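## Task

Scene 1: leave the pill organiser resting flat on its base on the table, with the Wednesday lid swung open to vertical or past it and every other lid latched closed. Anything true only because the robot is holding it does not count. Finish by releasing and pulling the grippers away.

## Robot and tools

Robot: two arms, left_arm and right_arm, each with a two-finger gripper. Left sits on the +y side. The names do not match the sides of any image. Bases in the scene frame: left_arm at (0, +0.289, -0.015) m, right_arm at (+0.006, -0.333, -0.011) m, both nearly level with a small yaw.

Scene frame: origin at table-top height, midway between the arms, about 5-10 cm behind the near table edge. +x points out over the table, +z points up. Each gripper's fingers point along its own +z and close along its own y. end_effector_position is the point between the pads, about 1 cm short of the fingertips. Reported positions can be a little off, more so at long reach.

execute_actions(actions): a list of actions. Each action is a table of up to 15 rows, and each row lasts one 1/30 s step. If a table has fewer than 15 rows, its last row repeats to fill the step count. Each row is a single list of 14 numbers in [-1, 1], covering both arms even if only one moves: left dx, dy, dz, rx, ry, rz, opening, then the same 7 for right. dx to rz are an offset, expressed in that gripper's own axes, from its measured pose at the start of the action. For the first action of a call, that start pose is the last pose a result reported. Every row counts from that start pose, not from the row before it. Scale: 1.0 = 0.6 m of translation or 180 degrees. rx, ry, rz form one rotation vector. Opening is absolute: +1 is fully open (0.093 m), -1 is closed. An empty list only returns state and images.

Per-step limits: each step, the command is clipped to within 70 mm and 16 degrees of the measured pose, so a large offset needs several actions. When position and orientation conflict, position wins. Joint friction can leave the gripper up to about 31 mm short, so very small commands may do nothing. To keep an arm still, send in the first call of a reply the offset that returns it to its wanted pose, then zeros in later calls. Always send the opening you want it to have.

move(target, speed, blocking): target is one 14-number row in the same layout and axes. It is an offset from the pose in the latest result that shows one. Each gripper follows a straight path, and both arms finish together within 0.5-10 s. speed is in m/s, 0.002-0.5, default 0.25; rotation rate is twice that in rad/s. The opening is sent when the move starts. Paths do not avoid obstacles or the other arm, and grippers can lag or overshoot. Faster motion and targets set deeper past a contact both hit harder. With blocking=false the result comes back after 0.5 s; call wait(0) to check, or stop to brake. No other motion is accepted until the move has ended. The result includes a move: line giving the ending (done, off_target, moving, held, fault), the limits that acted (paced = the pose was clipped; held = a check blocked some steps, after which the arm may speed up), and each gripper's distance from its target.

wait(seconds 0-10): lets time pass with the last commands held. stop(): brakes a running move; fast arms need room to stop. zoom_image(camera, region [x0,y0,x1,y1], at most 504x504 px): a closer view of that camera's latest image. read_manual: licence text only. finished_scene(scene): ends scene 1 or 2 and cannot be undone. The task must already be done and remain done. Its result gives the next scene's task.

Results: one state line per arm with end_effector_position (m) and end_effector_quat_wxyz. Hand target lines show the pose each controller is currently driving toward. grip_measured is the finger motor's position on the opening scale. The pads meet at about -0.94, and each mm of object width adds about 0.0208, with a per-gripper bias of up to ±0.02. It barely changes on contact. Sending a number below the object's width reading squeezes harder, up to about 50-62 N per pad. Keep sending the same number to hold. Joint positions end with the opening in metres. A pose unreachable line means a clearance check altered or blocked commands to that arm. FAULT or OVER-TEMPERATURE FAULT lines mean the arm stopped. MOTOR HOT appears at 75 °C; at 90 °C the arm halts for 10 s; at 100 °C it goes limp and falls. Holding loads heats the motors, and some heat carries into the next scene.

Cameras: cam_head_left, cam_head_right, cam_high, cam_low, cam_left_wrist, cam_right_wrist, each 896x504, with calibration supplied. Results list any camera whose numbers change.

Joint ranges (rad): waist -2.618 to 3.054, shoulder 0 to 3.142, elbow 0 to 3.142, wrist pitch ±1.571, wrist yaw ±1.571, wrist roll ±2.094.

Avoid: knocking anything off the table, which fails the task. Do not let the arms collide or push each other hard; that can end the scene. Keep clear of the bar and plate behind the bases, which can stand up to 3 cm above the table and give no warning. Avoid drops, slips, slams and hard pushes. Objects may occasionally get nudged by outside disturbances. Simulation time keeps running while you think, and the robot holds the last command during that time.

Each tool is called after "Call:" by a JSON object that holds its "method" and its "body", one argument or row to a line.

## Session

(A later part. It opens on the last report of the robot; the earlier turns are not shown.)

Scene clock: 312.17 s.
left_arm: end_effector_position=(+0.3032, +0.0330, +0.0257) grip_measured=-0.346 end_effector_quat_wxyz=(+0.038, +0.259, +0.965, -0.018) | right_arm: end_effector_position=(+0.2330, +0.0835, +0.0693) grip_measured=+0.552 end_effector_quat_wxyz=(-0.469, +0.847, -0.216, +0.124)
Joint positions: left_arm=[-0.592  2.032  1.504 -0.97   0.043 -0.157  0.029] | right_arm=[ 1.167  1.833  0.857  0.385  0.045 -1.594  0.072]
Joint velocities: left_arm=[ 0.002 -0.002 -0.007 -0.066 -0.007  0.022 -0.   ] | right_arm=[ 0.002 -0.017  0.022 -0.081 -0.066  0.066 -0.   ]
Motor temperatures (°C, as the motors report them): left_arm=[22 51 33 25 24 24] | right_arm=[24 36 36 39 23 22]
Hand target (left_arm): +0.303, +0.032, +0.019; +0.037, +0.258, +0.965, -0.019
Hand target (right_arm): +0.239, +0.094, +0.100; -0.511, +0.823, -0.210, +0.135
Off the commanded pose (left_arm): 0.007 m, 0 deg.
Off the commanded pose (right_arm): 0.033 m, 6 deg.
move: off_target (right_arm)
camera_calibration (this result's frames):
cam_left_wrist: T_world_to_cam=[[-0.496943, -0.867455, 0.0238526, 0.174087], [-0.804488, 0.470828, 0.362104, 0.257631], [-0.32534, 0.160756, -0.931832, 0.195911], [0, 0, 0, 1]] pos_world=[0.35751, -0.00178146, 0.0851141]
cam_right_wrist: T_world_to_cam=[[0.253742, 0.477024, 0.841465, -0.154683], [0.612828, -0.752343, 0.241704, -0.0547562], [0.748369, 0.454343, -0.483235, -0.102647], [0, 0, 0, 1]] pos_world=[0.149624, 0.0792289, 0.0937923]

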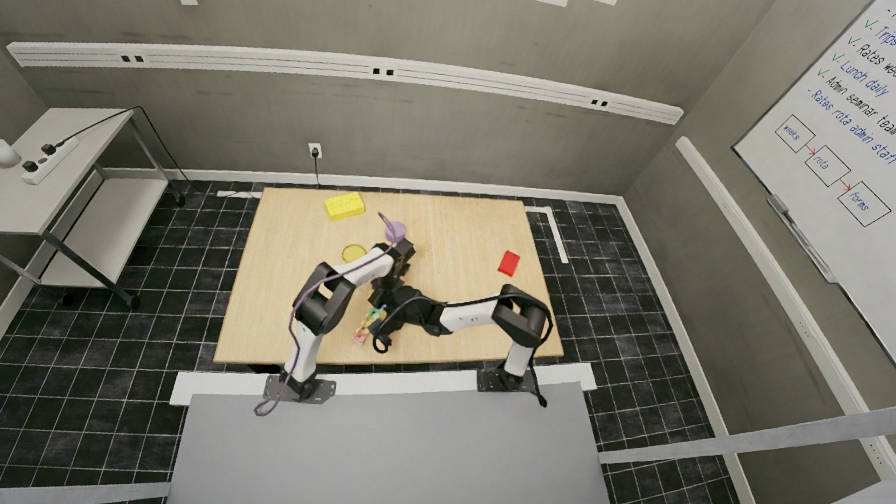

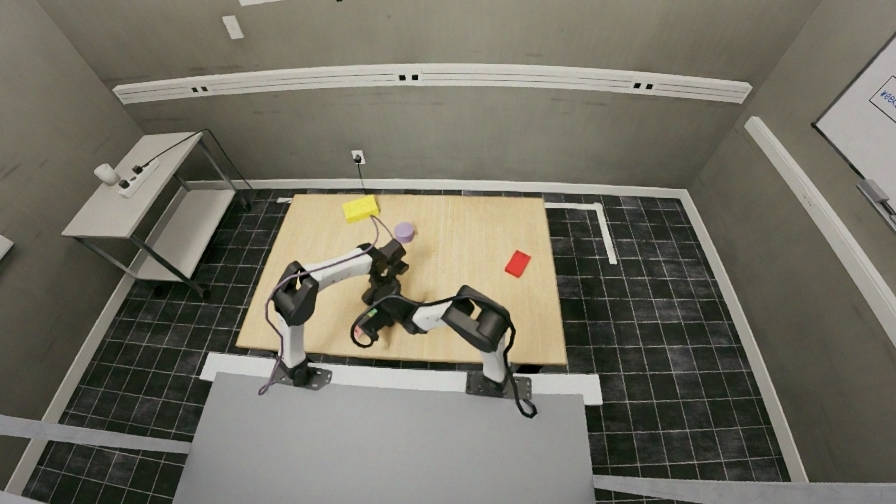

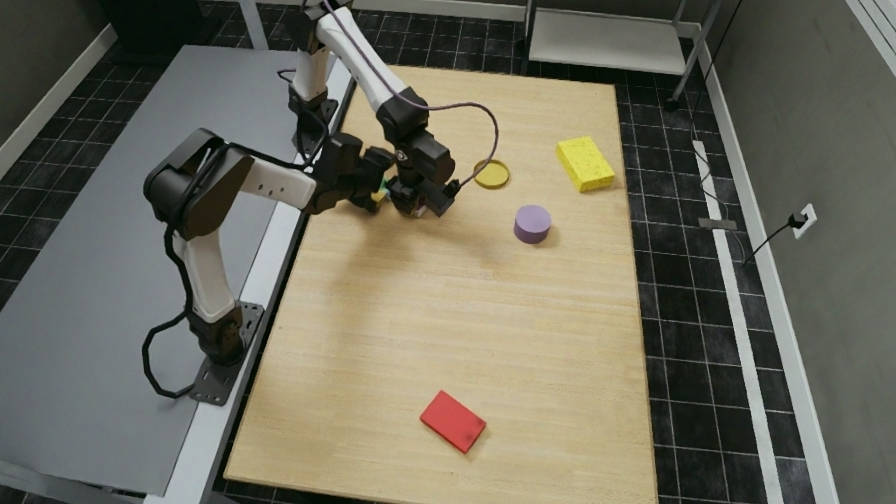

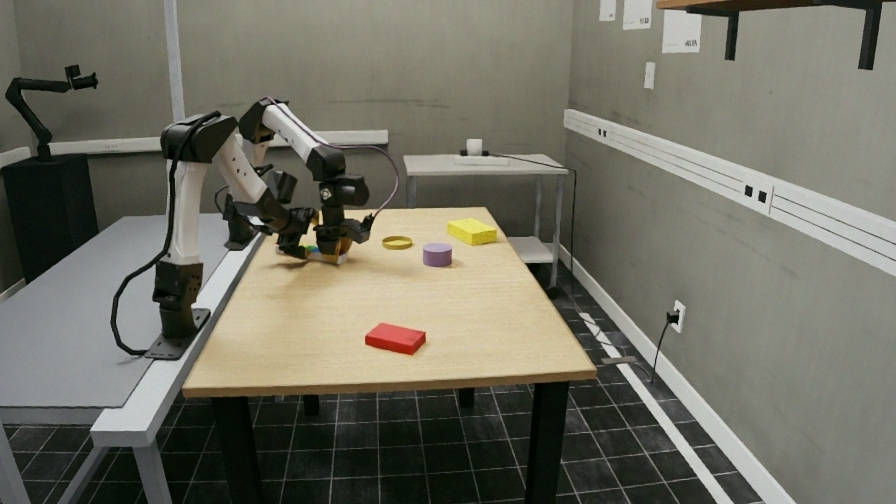

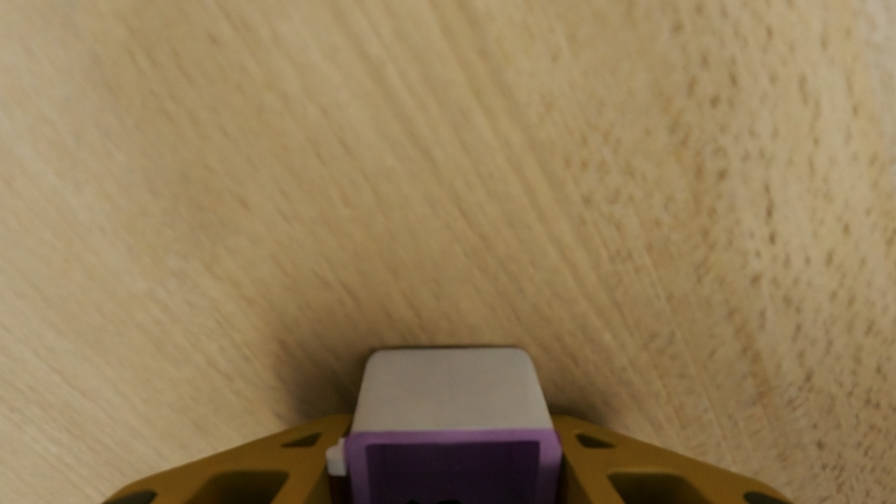

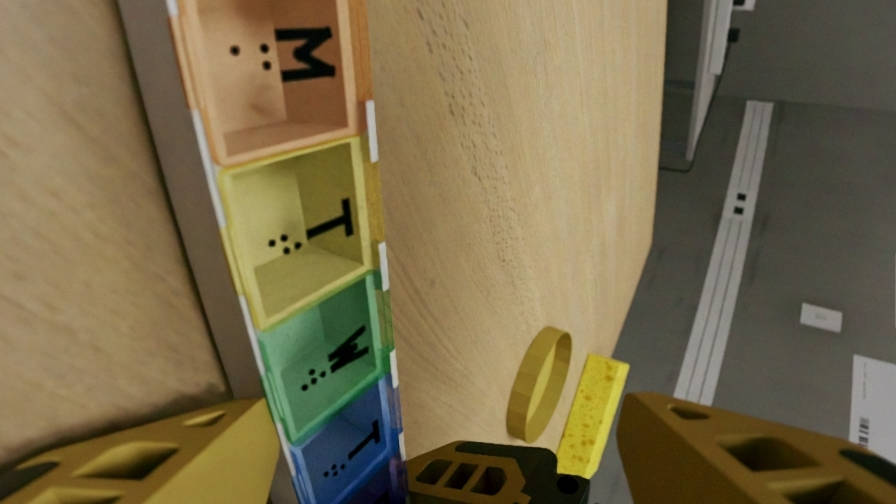

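Call:
{"method": "execute_actions", "body": {
  "actions": [
    [[0,0,0.014,0,-0.004,0,-0.36, 0,-0.056,-0.009,0.033,0,0,0.55],[0,0,0.016,0,-0.006,0,-0.36, 0,-0.059,-0.0095,0.035,0,0,0.55],[0,0,0.018,0,-0.008,0,-0.36, 0,-0.062,-0.010,0.037,0,0,0.55],[0,0,0.02,0,-0.01,0,-0.36, 0,-0.065,-0.0105,0.039,0,0,0.55],[0,0,0.02,0,-0.01,0,-0.36, 0,-0.068,-0.011,0.041,0,0,0.55],[0,0,0.02,0,-0.01,0,-0.36, 0,-0.071,-0.0115,0.043,0,0,0.55],[0,0,0.02,0,-0.01,0,-0.36, 0,-0.074,-0.012,0.045,0,0,0.55],[0,0,0.02,0,-0.01,0,-0.36, 0,-0.077,-0.0126,0.047,0,0,0.55],[0,0,0.02,0,-0.01,0,-0.36, 0,-0.080,-0.0132,0.049,0,0,0.55],[0,0,0.02,0,-0.01,0,-0.36, 0,-0.083,-0.0138,0.051,0,0,0.55],[0,0,0.02,0,-0.01,0,-0.36, 0,-0.086,-0.0144,0.0527,0,0,0.55],[0,0,0.02,0,-0.01,0,-0.36, 0,-0.089,-0.015,0.0543,0,0,0.55],[0,0,0.02,0,-0.01,0,-0.36, 0,-0.092,-0.0156,0.056,0,0,0.55],[0,0,0.02,0,-0.01,0,-0.36, 0,-0.0945,-0.0162,0.0575,0,0,0.55],[0,0,0.02,0,-0.01,0,-0.36, 0,-0.0967,-0.0167,0.0589,0,0,0.55]]
  ]
}}

Call:
{"method": "wait", "body": {
  "seconds": 0.4
}}

Scene clock: 321.43 s.
left_arm: end_effector_position=(+0.3049, +0.0326, +0.0253) grip_measured=-0.346 end_effector_quat_wxyz=(+0.051, +0.260, +0.964, -0.022) | right_arm: end_effector_position=(+0.2340, +0.0837, +0.0742) grip_measured=+0.552 end_effector_quat_wxyz=(-0.474, +0.845, -0.215, +0.128)
Joint positions: left_arm=[-0.592  2.015  1.475 -0.93   0.039 -0.155  0.029] | right_arm=[ 1.167  1.824  0.857  0.388  0.049 -1.598  0.072]
Joint velocities: left_arm=[ 0.002 -0.017  0.007  0.11  -0.037  0.022  0.   ] | right_arm=[ 0.002 -0.066 -0.022 -0.022  0.081 -0.051 -0.   ]
Motor temperatures (°C, as the motors report them): left_arm=[22 50 33 25 24 24] | right_arm=[24 38 36 41 23 22]
Hand target (left_arm): +0.304, +0.033, +0.014; +0.052, +0.259, +0.964, -0.022
Hand target (right_arm): +0.242, +0.099, +0.125; -0.543, +0.801, -0.204, +0.144
Off the commanded pose (left_arm): 0.012 m, 0 deg.
Off the commanded pose (right_arm): 0.054 m, 10 deg.
camera_calibration (this result's frames):
cam_left_wrist: T_world_to_cam=[[-0.49939, -0.866061, 0.0234081, 0.175337], [-0.811861, 0.477228, 0.336357, 0.262021], [-0.302477, 0.148969, -0.941444, 0.189833], [0, 0, 0, 1]] pos_world=[0.357706, -0.00147023, 0.0864799]
cam_right_wrist: T_world_to_cam=[[0.245823, 0.469354, 0.848102, -0.15724], [0.609051, -0.755454, 0.241548, -0.0552815], [0.754074, 0.45716, -0.471569, -0.10354], [0, 0, 0, 1]] pos_world=[0.150399, 0.0793731, 0.0978824]

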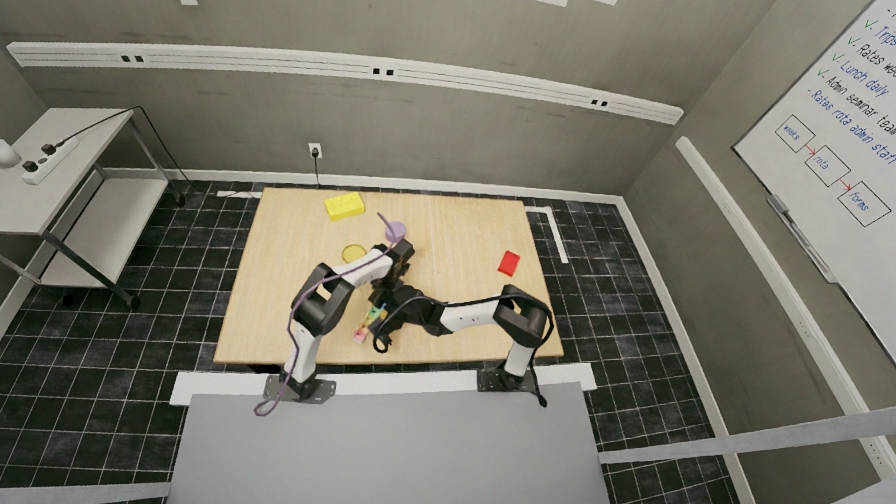

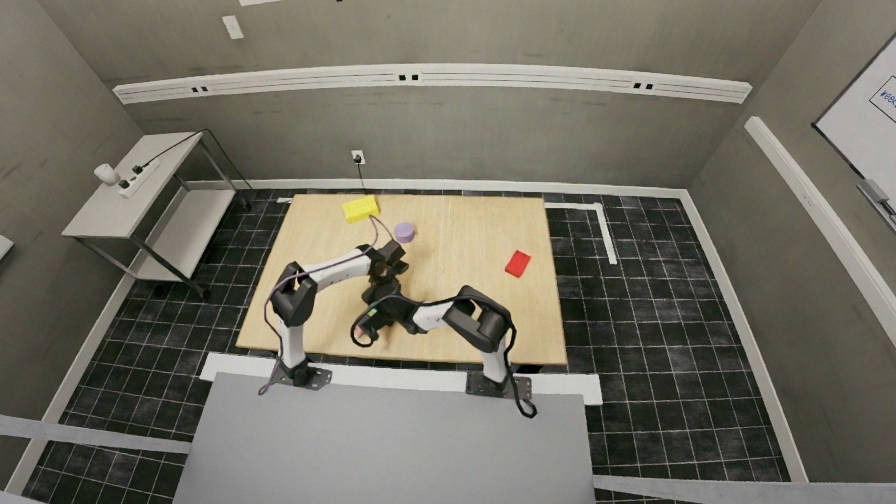

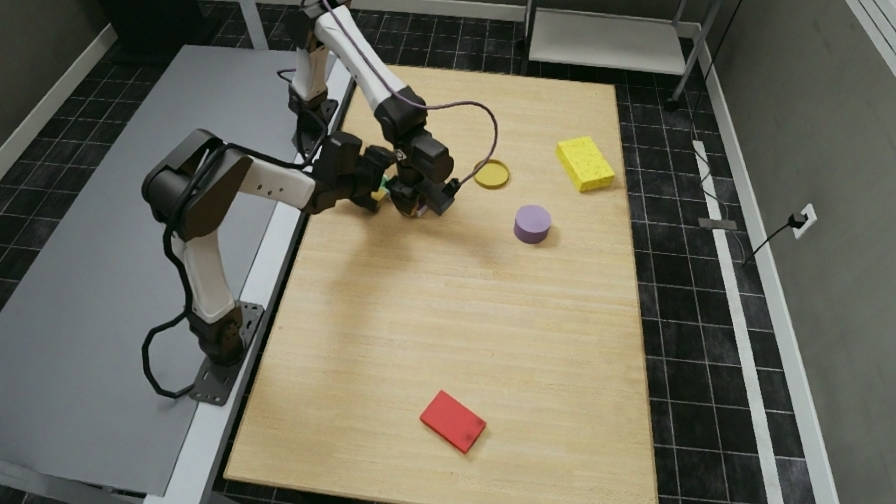

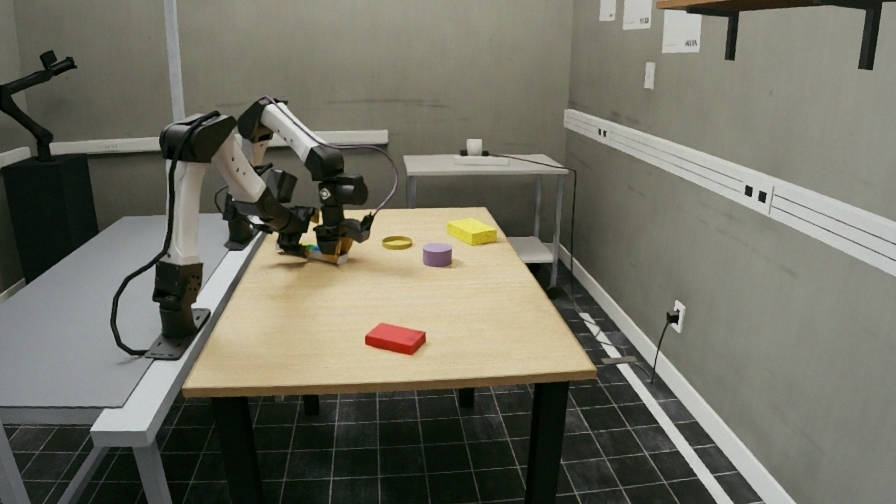

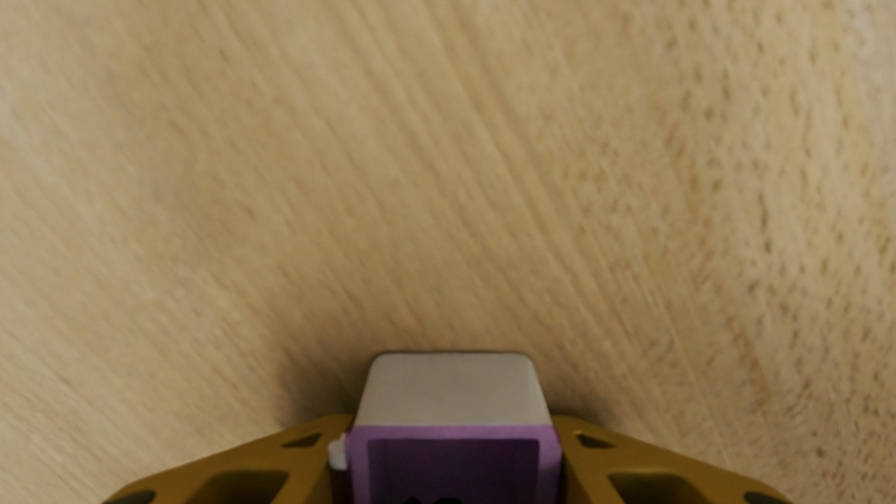

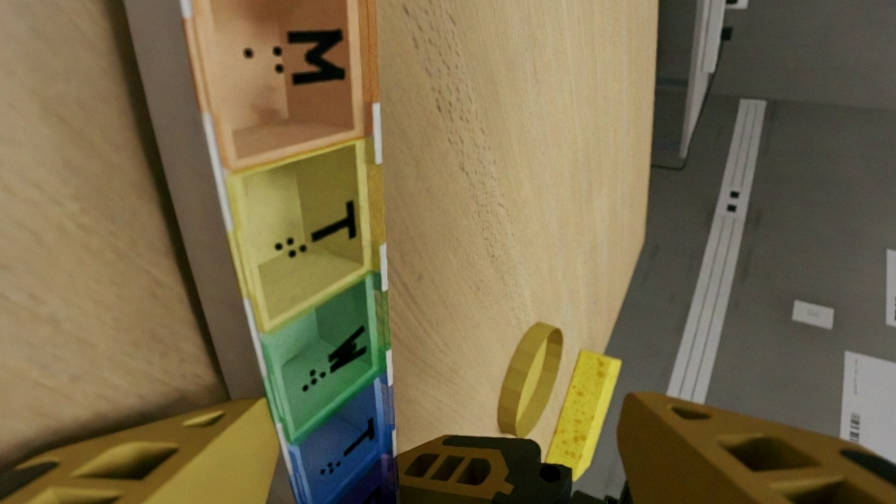

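Scene clock: 321.83 s.
left_arm: end_effector_position=(+0.3053, +0.0325, +0.0255) grip_measured=-0.346 end_effector_quat_wxyz=(+0.052, +0.260, +0.964, -0.021) | right_arm: end_effector_position=(+0.2343, +0.0837, +0.0755) grip_measured=+0.552 end_effector_quat_wxyz=(-0.475, +0.844, -0.215, +0.128)
Joint positions: left_arm=[-0.592  2.014  1.475 -0.929  0.037 -0.154  0.029] | right_arm=[ 1.167  1.821  0.857  0.388  0.05  -1.598  0.072]
Joint velocities: left_arm=[-0.002 -0.002 -0.022  0.081 -0.022  0.007  0.   ] | right_arm=[-0.017 -0.007 -0.002 -0.037 -0.022 -0.037  0.001]
Motor temperatures (°C, as the motors report them): left_arm=[22 50 33 25 24 24] | right_arm=[24 38 36 41 23 22]
Hand target (left_arm): +0.304, +0.033, +0.014; +0.052, +0.259, +0.964, -0.022
Hand target (right_arm): +0.242, +0.099, +0.125; -0.543, +0.802, -0.204, +0.144
Off the commanded pose (left_arm): 0.012 m, 0 deg.
Off the commanded pose (right_arm): 0.053 m, 10 deg.
wait: 0.40 s; at rest by 0.17 s
camera_calibration (this result's frames):
cam_left_wrist: T_world_to_cam=[[-0.500363, -0.865526, 0.0223926, 0.175775], [-0.812014, 0.478088, 0.33476, 0.26233], [-0.30045, 0.149318, -0.942037, 0.189497], [0, 0, 0, 1]] pos_world=[0.357902, -0.00157447, 0.0867595]
cam_right_wrist: T_world_to_cam=[[0.244521, 0.467519, 0.849491, -0.157959], [0.607901, -0.756449, 0.241332, -0.0553914], [0.755424, 0.457396, -0.469173, -0.10364], [0, 0, 0, 1]] pos_world=[0.150589, 0.0793524, 0.0989271]

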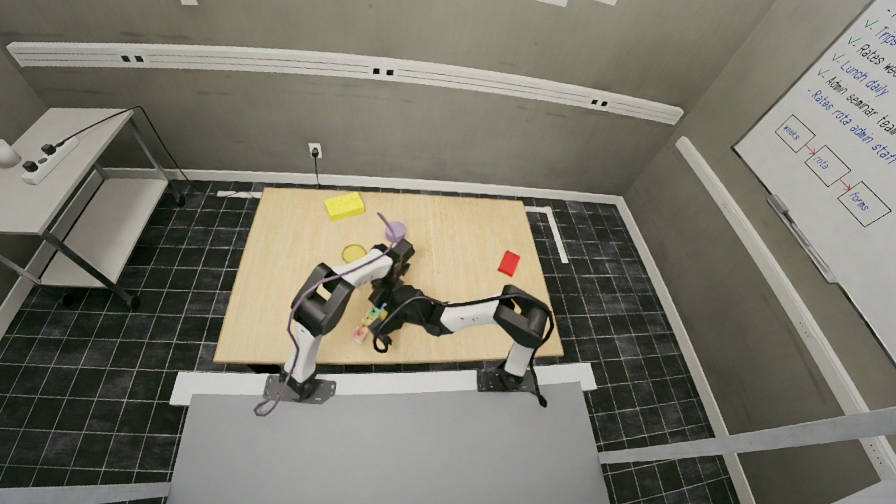

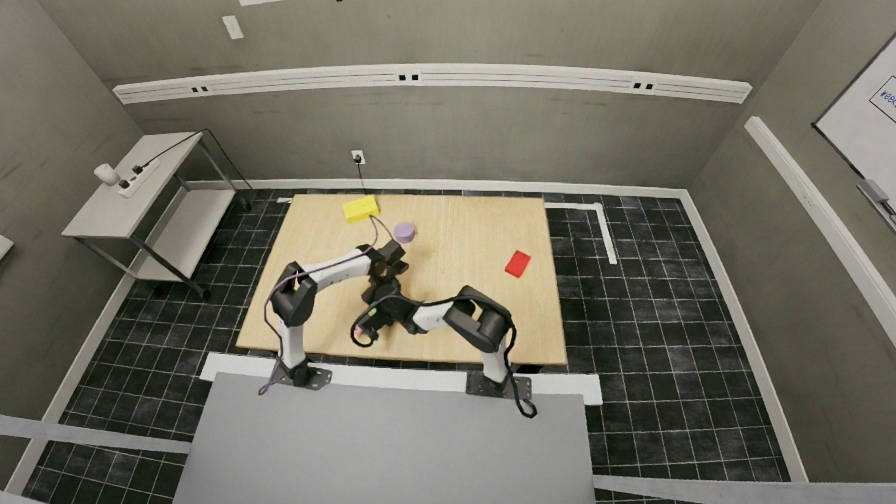

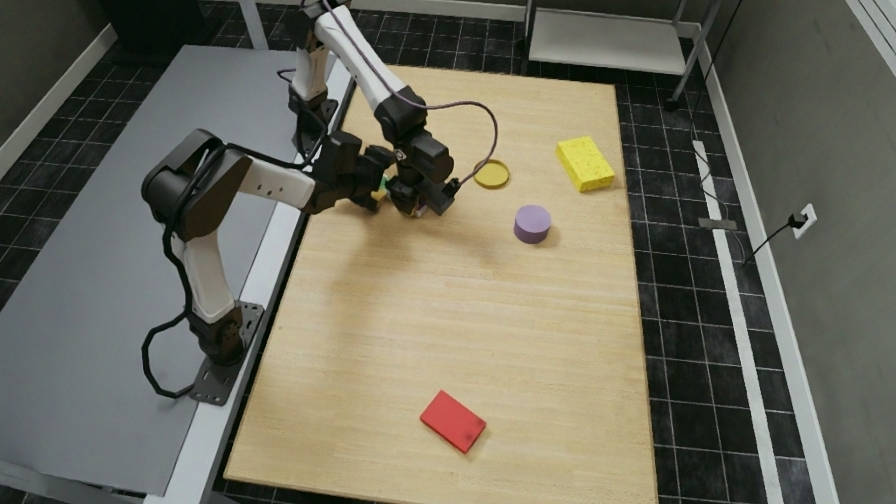

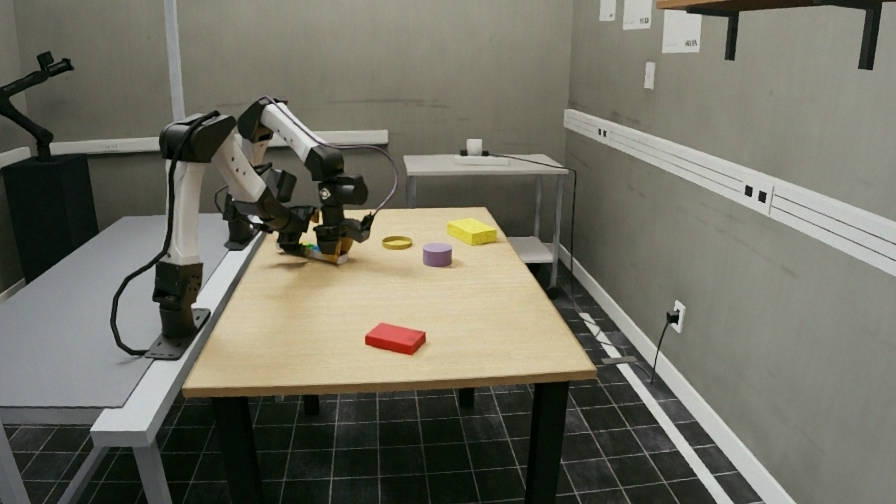

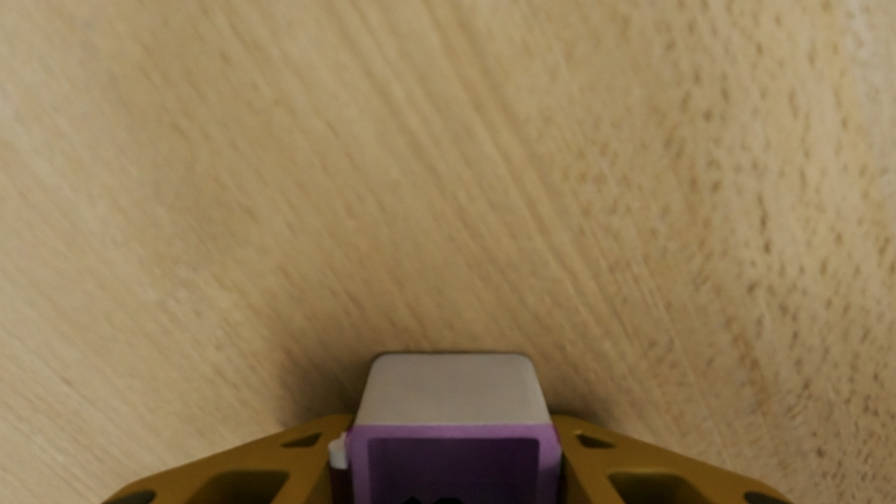

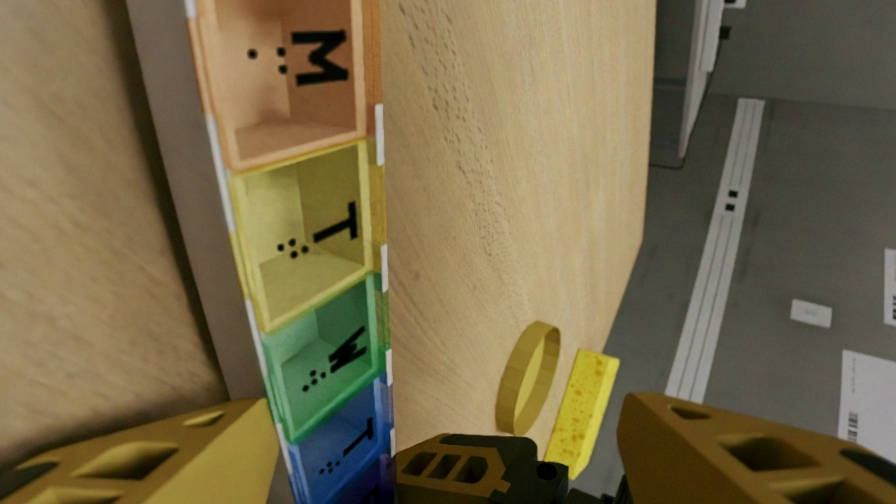

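Call:
{"method": "execute_actions", "body": {
  "actions": [
    [[0,0,0,0,0,0,-0.36, 0,-0.03,-0.005,0.018,0,0,0.55],[0,0,0,0,0,0,-0.36, 0,-0.01,0,0.006,0,0,0.55],[0,0,0,0,0,0,-0.33, 0,0,0,0,0,0,0.55],[0,0,0,0,0,0,-0.29, 0,0.005,0.0026,-0.0023,0,0,0.55],[0,0,0,0,0,0,-0.25, 0,0.009,0.0047,-0.0042,0,0,0.55],[0,0,0,0,0,0,-0.21, 0,0.012,0.0063,-0.0056,0,0,0.55],[0,0,0,0,0,0,-0.17, 0,0.014,0.0073,-0.0066,0,0,0.55],[0,0,0,0,0,0,-0.13, 0,0.016,0.0084,-0.0075,0,0,0.55],[0,0,0,0,0,0,-0.08, 0,0.018,0.0094,-0.0084,0,0,0.55],[0,0,0,0,0,0,-0.02, 0,0.0195,0.0102,-0.0091,0,0,0.55],[0,0,0,0,0,0,0.05, 0,0.021,0.011,-0.0098,0,0,0.55],[0,0,0,0,0,0,0.12, 0,0.0225,0.0118,-0.0105,0,0,0.55],[0,0,0,0,0,0,0.2, 0,0.0237,0.0124,-0.0111,0,0,0.55]]
  ]
}}

Call:
{"method": "wait", "body": {
  "seconds": 0.3
}}

Scene clock: 358.23 s.
left_arm: end_effector_position=(+0.3051, +0.0327, +0.0254) grip_measured=+0.196 end_effector_quat_wxyz=(+0.052, +0.261, +0.964, -0.021) | right_arm: end_effector_position=(+0.2334, +0.0824, +0.0686) grip_measured=+0.552 end_effector_quat_wxyz=(-0.466, +0.849, -0.215, +0.126)
Joint positions: left_arm=[-0.592  2.014  1.475 -0.93   0.037 -0.154  0.055] | right_arm=[ 1.167  1.832  0.857  0.378  0.05  -1.598  0.072]
Joint velocities: left_arm=[ 0.007  0.002  0.007 -0.022  0.037  0.022  0.005] | right_arm=[ 0.002  0.095  0.017  0.037 -0.022  0.007  0.   ]
Motor temperatures (°C, as the motors report them): left_arm=[22 50 31 26 24 24] | right_arm=[24 44 38 48 23 22]
Hand target (left_arm): +0.305, +0.033, +0.025; +0.052, +0.260, +0.964, -0.021
Hand target (right_arm): +0.234, +0.082, +0.060; -0.460, +0.852, -0.217, +0.125
Off the commanded pose (left_arm): 0.000 m, 0 deg.
Off the commanded pose (right_arm): 0.009 m, 1 deg.
camera_calibration (this result's frames):
cam_left_wrist: T_world_to_cam=[[-0.50098, -0.865174, 0.0221919, 0.175986], [-0.811485, 0.478496, 0.335461, 0.261973], [-0.300851, 0.150051, -0.941793, 0.18951], [0, 0, 0, 1]] pos_world=[0.357768, -0.00153038, 0.0866916]
cam_right_wrist: T_world_to_cam=[[0.252006, 0.482861, 0.838653, -0.153589], [0.610435, -0.751774, 0.249411, -0.0557144], [0.750908, 0.44909, -0.484207, -0.102839], [0, 0, 0, 1]] pos_world=[0.149938, 0.0784615, 0.0929081]

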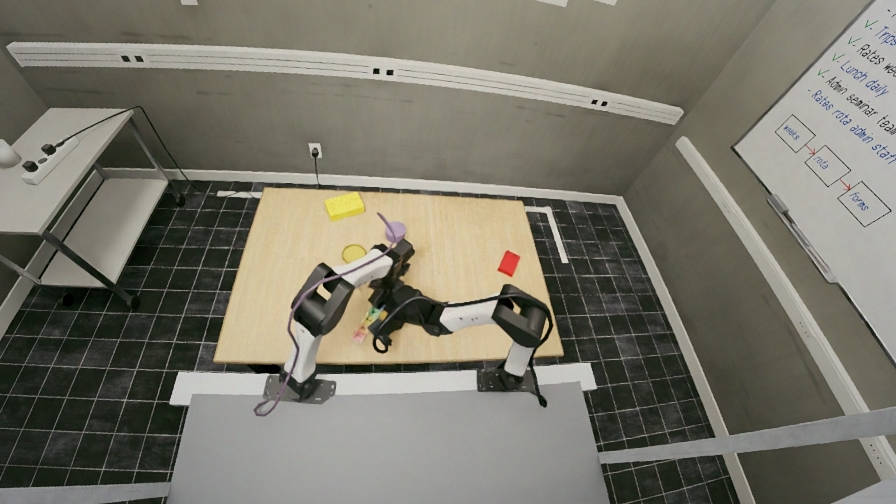

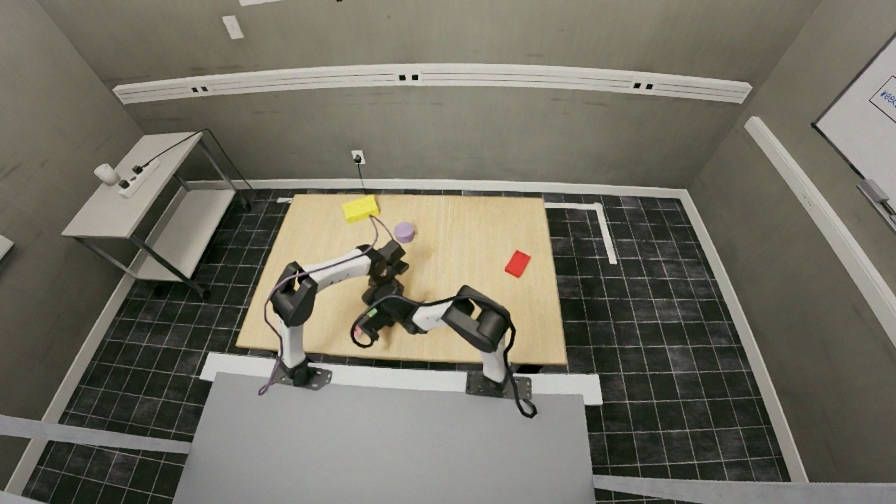

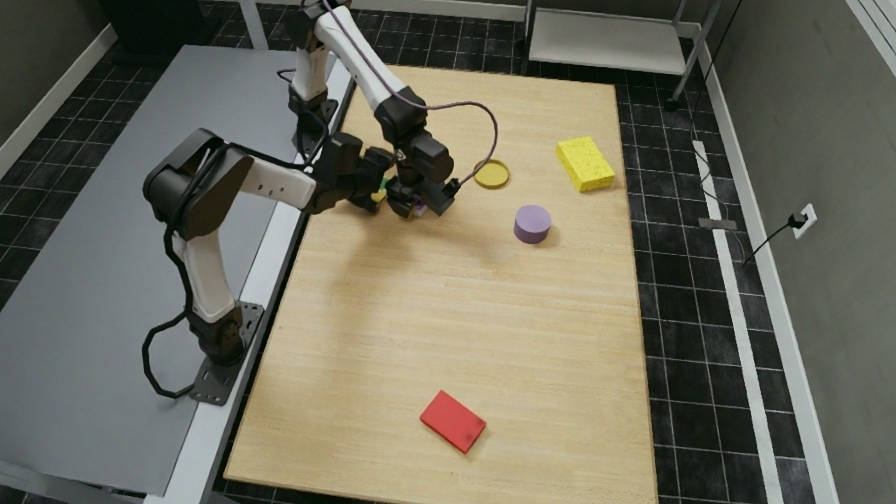

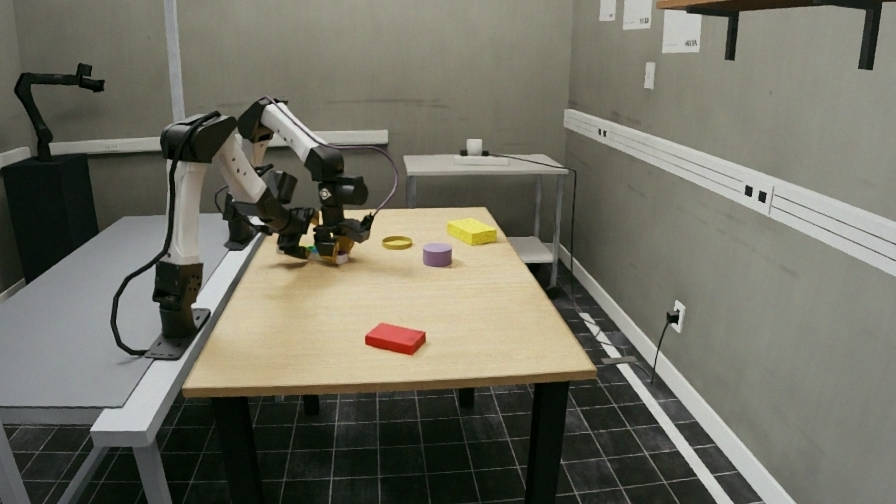

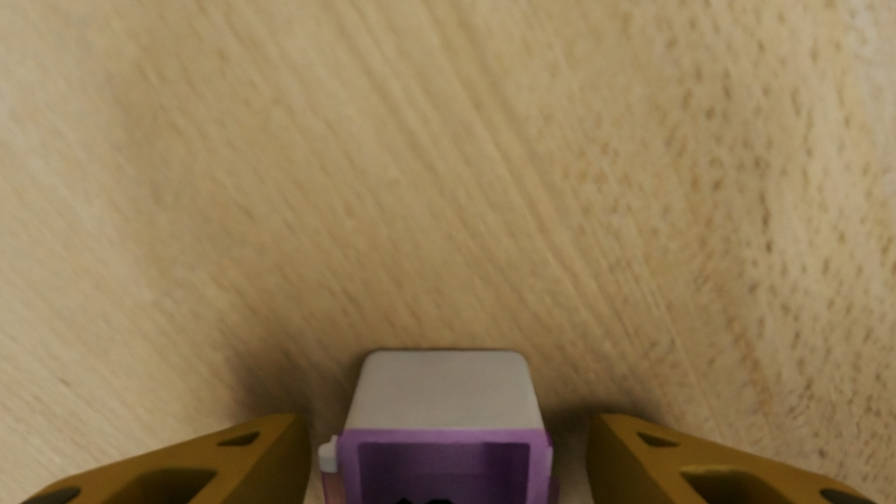

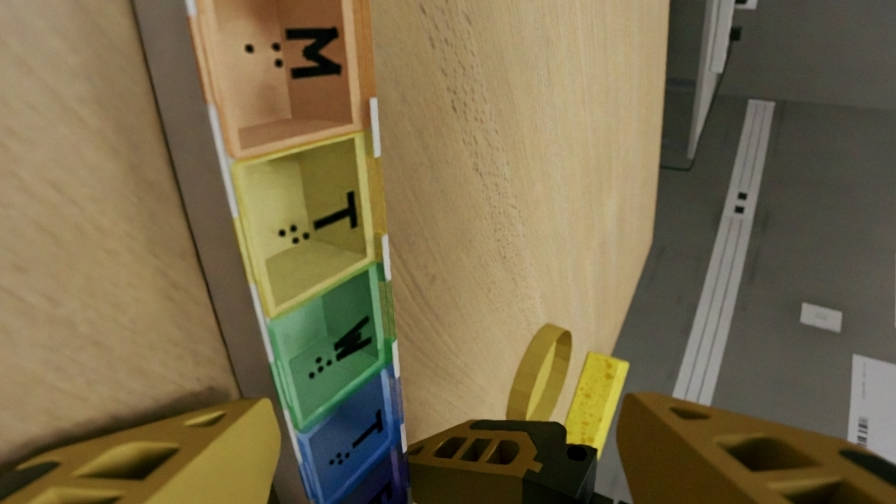

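Scene clock: 358.53 s.
left_arm: end_effector_position=(+0.3051, +0.0327, +0.0254) grip_measured=+0.198 end_effector_quat_wxyz=(+0.052, +0.261, +0.964, -0.021) | right_arm: end_effector_position=(+0.2332, +0.0822, +0.0651) grip_measured=+0.552 end_effector_quat_wxyz=(-0.463, +0.851, -0.216, +0.126)
Joint positions: left_arm=[-0.592  2.014  1.475 -0.93   0.037 -0.154  0.055] | right_arm=[ 1.167  1.84   0.857  0.378  0.05  -1.598  0.072]
Joint velocities: left_arm=[-0.007  0.007 -0.007  0.022  0.095  0.022 -0.002] | right_arm=[ 0.002  0.007  0.007 -0.037 -0.051 -0.037 -0.001]
Motor temperatures (°C, as the motors report them): left_arm=[22 50 31 26 24 24] | right_arm=[24 44 38 48 23 22]
Hand target (left_arm): +0.305, +0.033, +0.025; +0.052, +0.260, +0.964, -0.021
Hand target (right_arm): +0.234, +0.082, +0.059; -0.460, +0.852, -0.217, +0.125
Off the commanded pose (left_arm): 0.000 m, 0 deg.
Off the commanded pose (right_arm): 0.006 m, 0 deg.
wait: 0.30 s; at rest by 0.23 s
camera_calibration (this result's frames):
cam_left_wrist: T_world_to_cam=[[-0.50098, -0.865174, 0.0221919, 0.175986], [-0.811485, 0.478496, 0.335461, 0.261973], [-0.300851, 0.150051, -0.941793, 0.18951], [0, 0, 0, 1]] pos_world=[0.357768, -0.00153038, 0.0866916]
cam_right_wrist: T_world_to_cam=[[0.254799, 0.488599, 0.834475, -0.151368], [0.611518, -0.749907, 0.252362, -0.0554394], [0.749082, 0.445995, -0.489862, -0.103216], [0, 0, 0, 1]] pos_world=[0.149787, 0.0784172, 0.089742]

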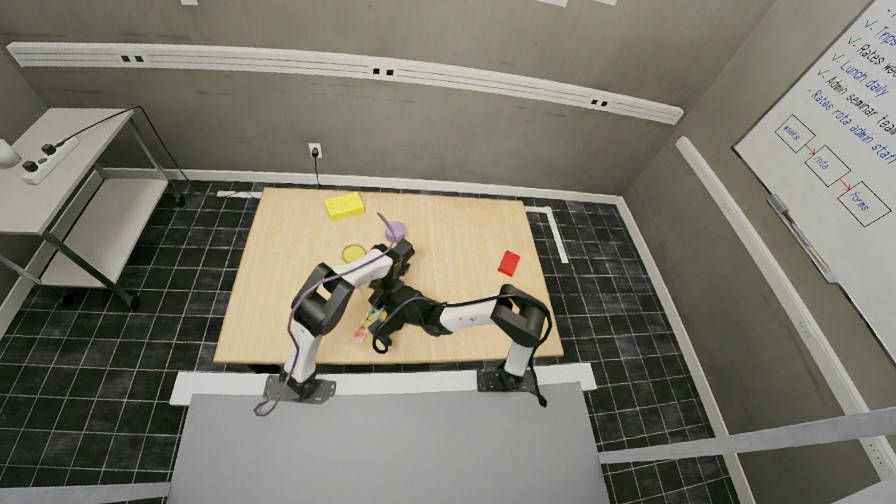

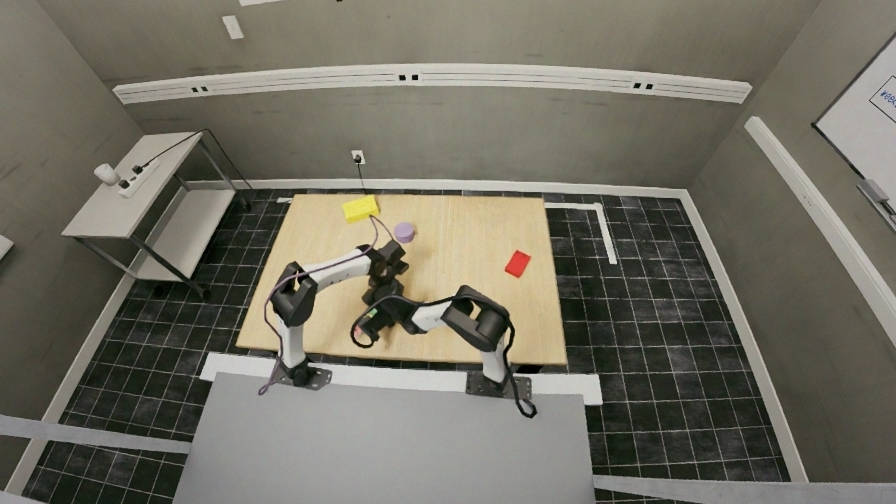

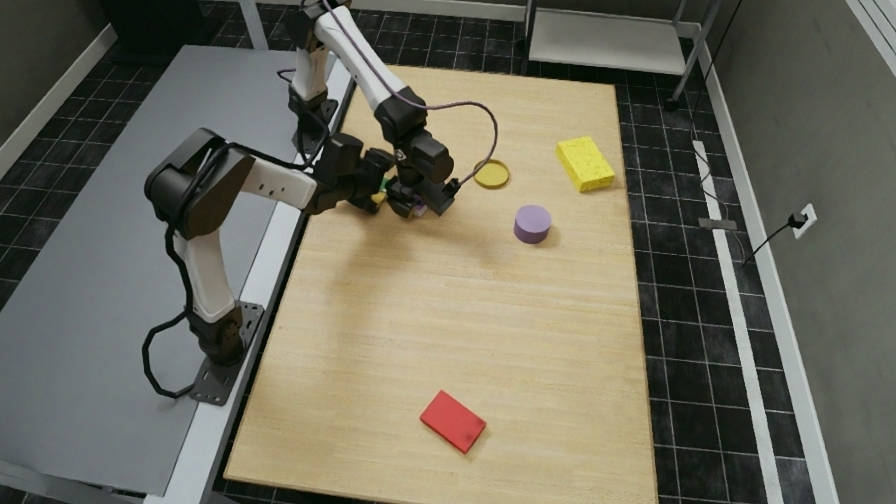

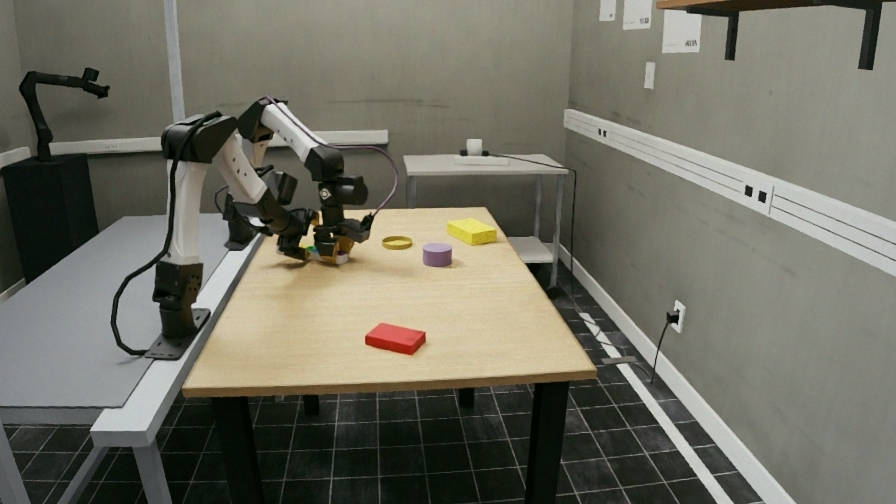

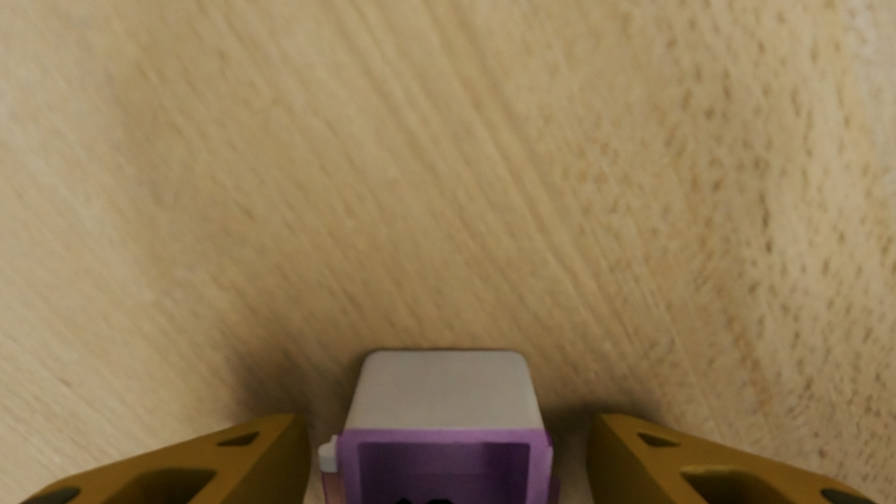

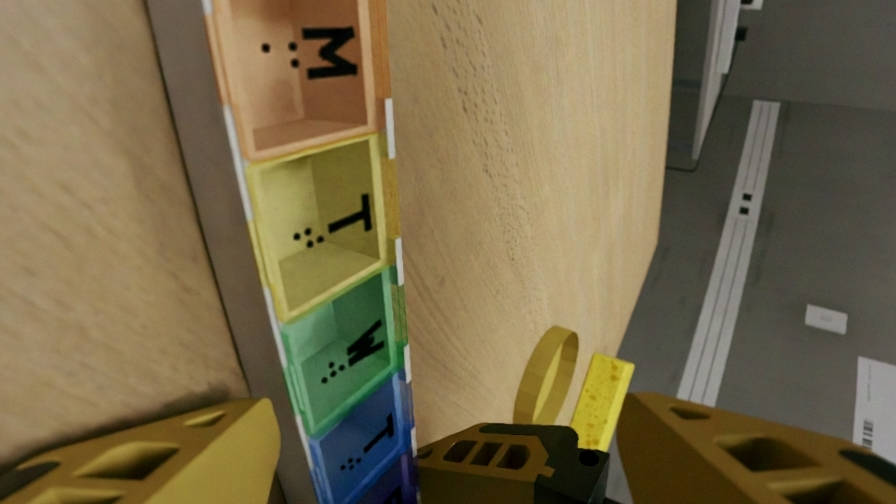

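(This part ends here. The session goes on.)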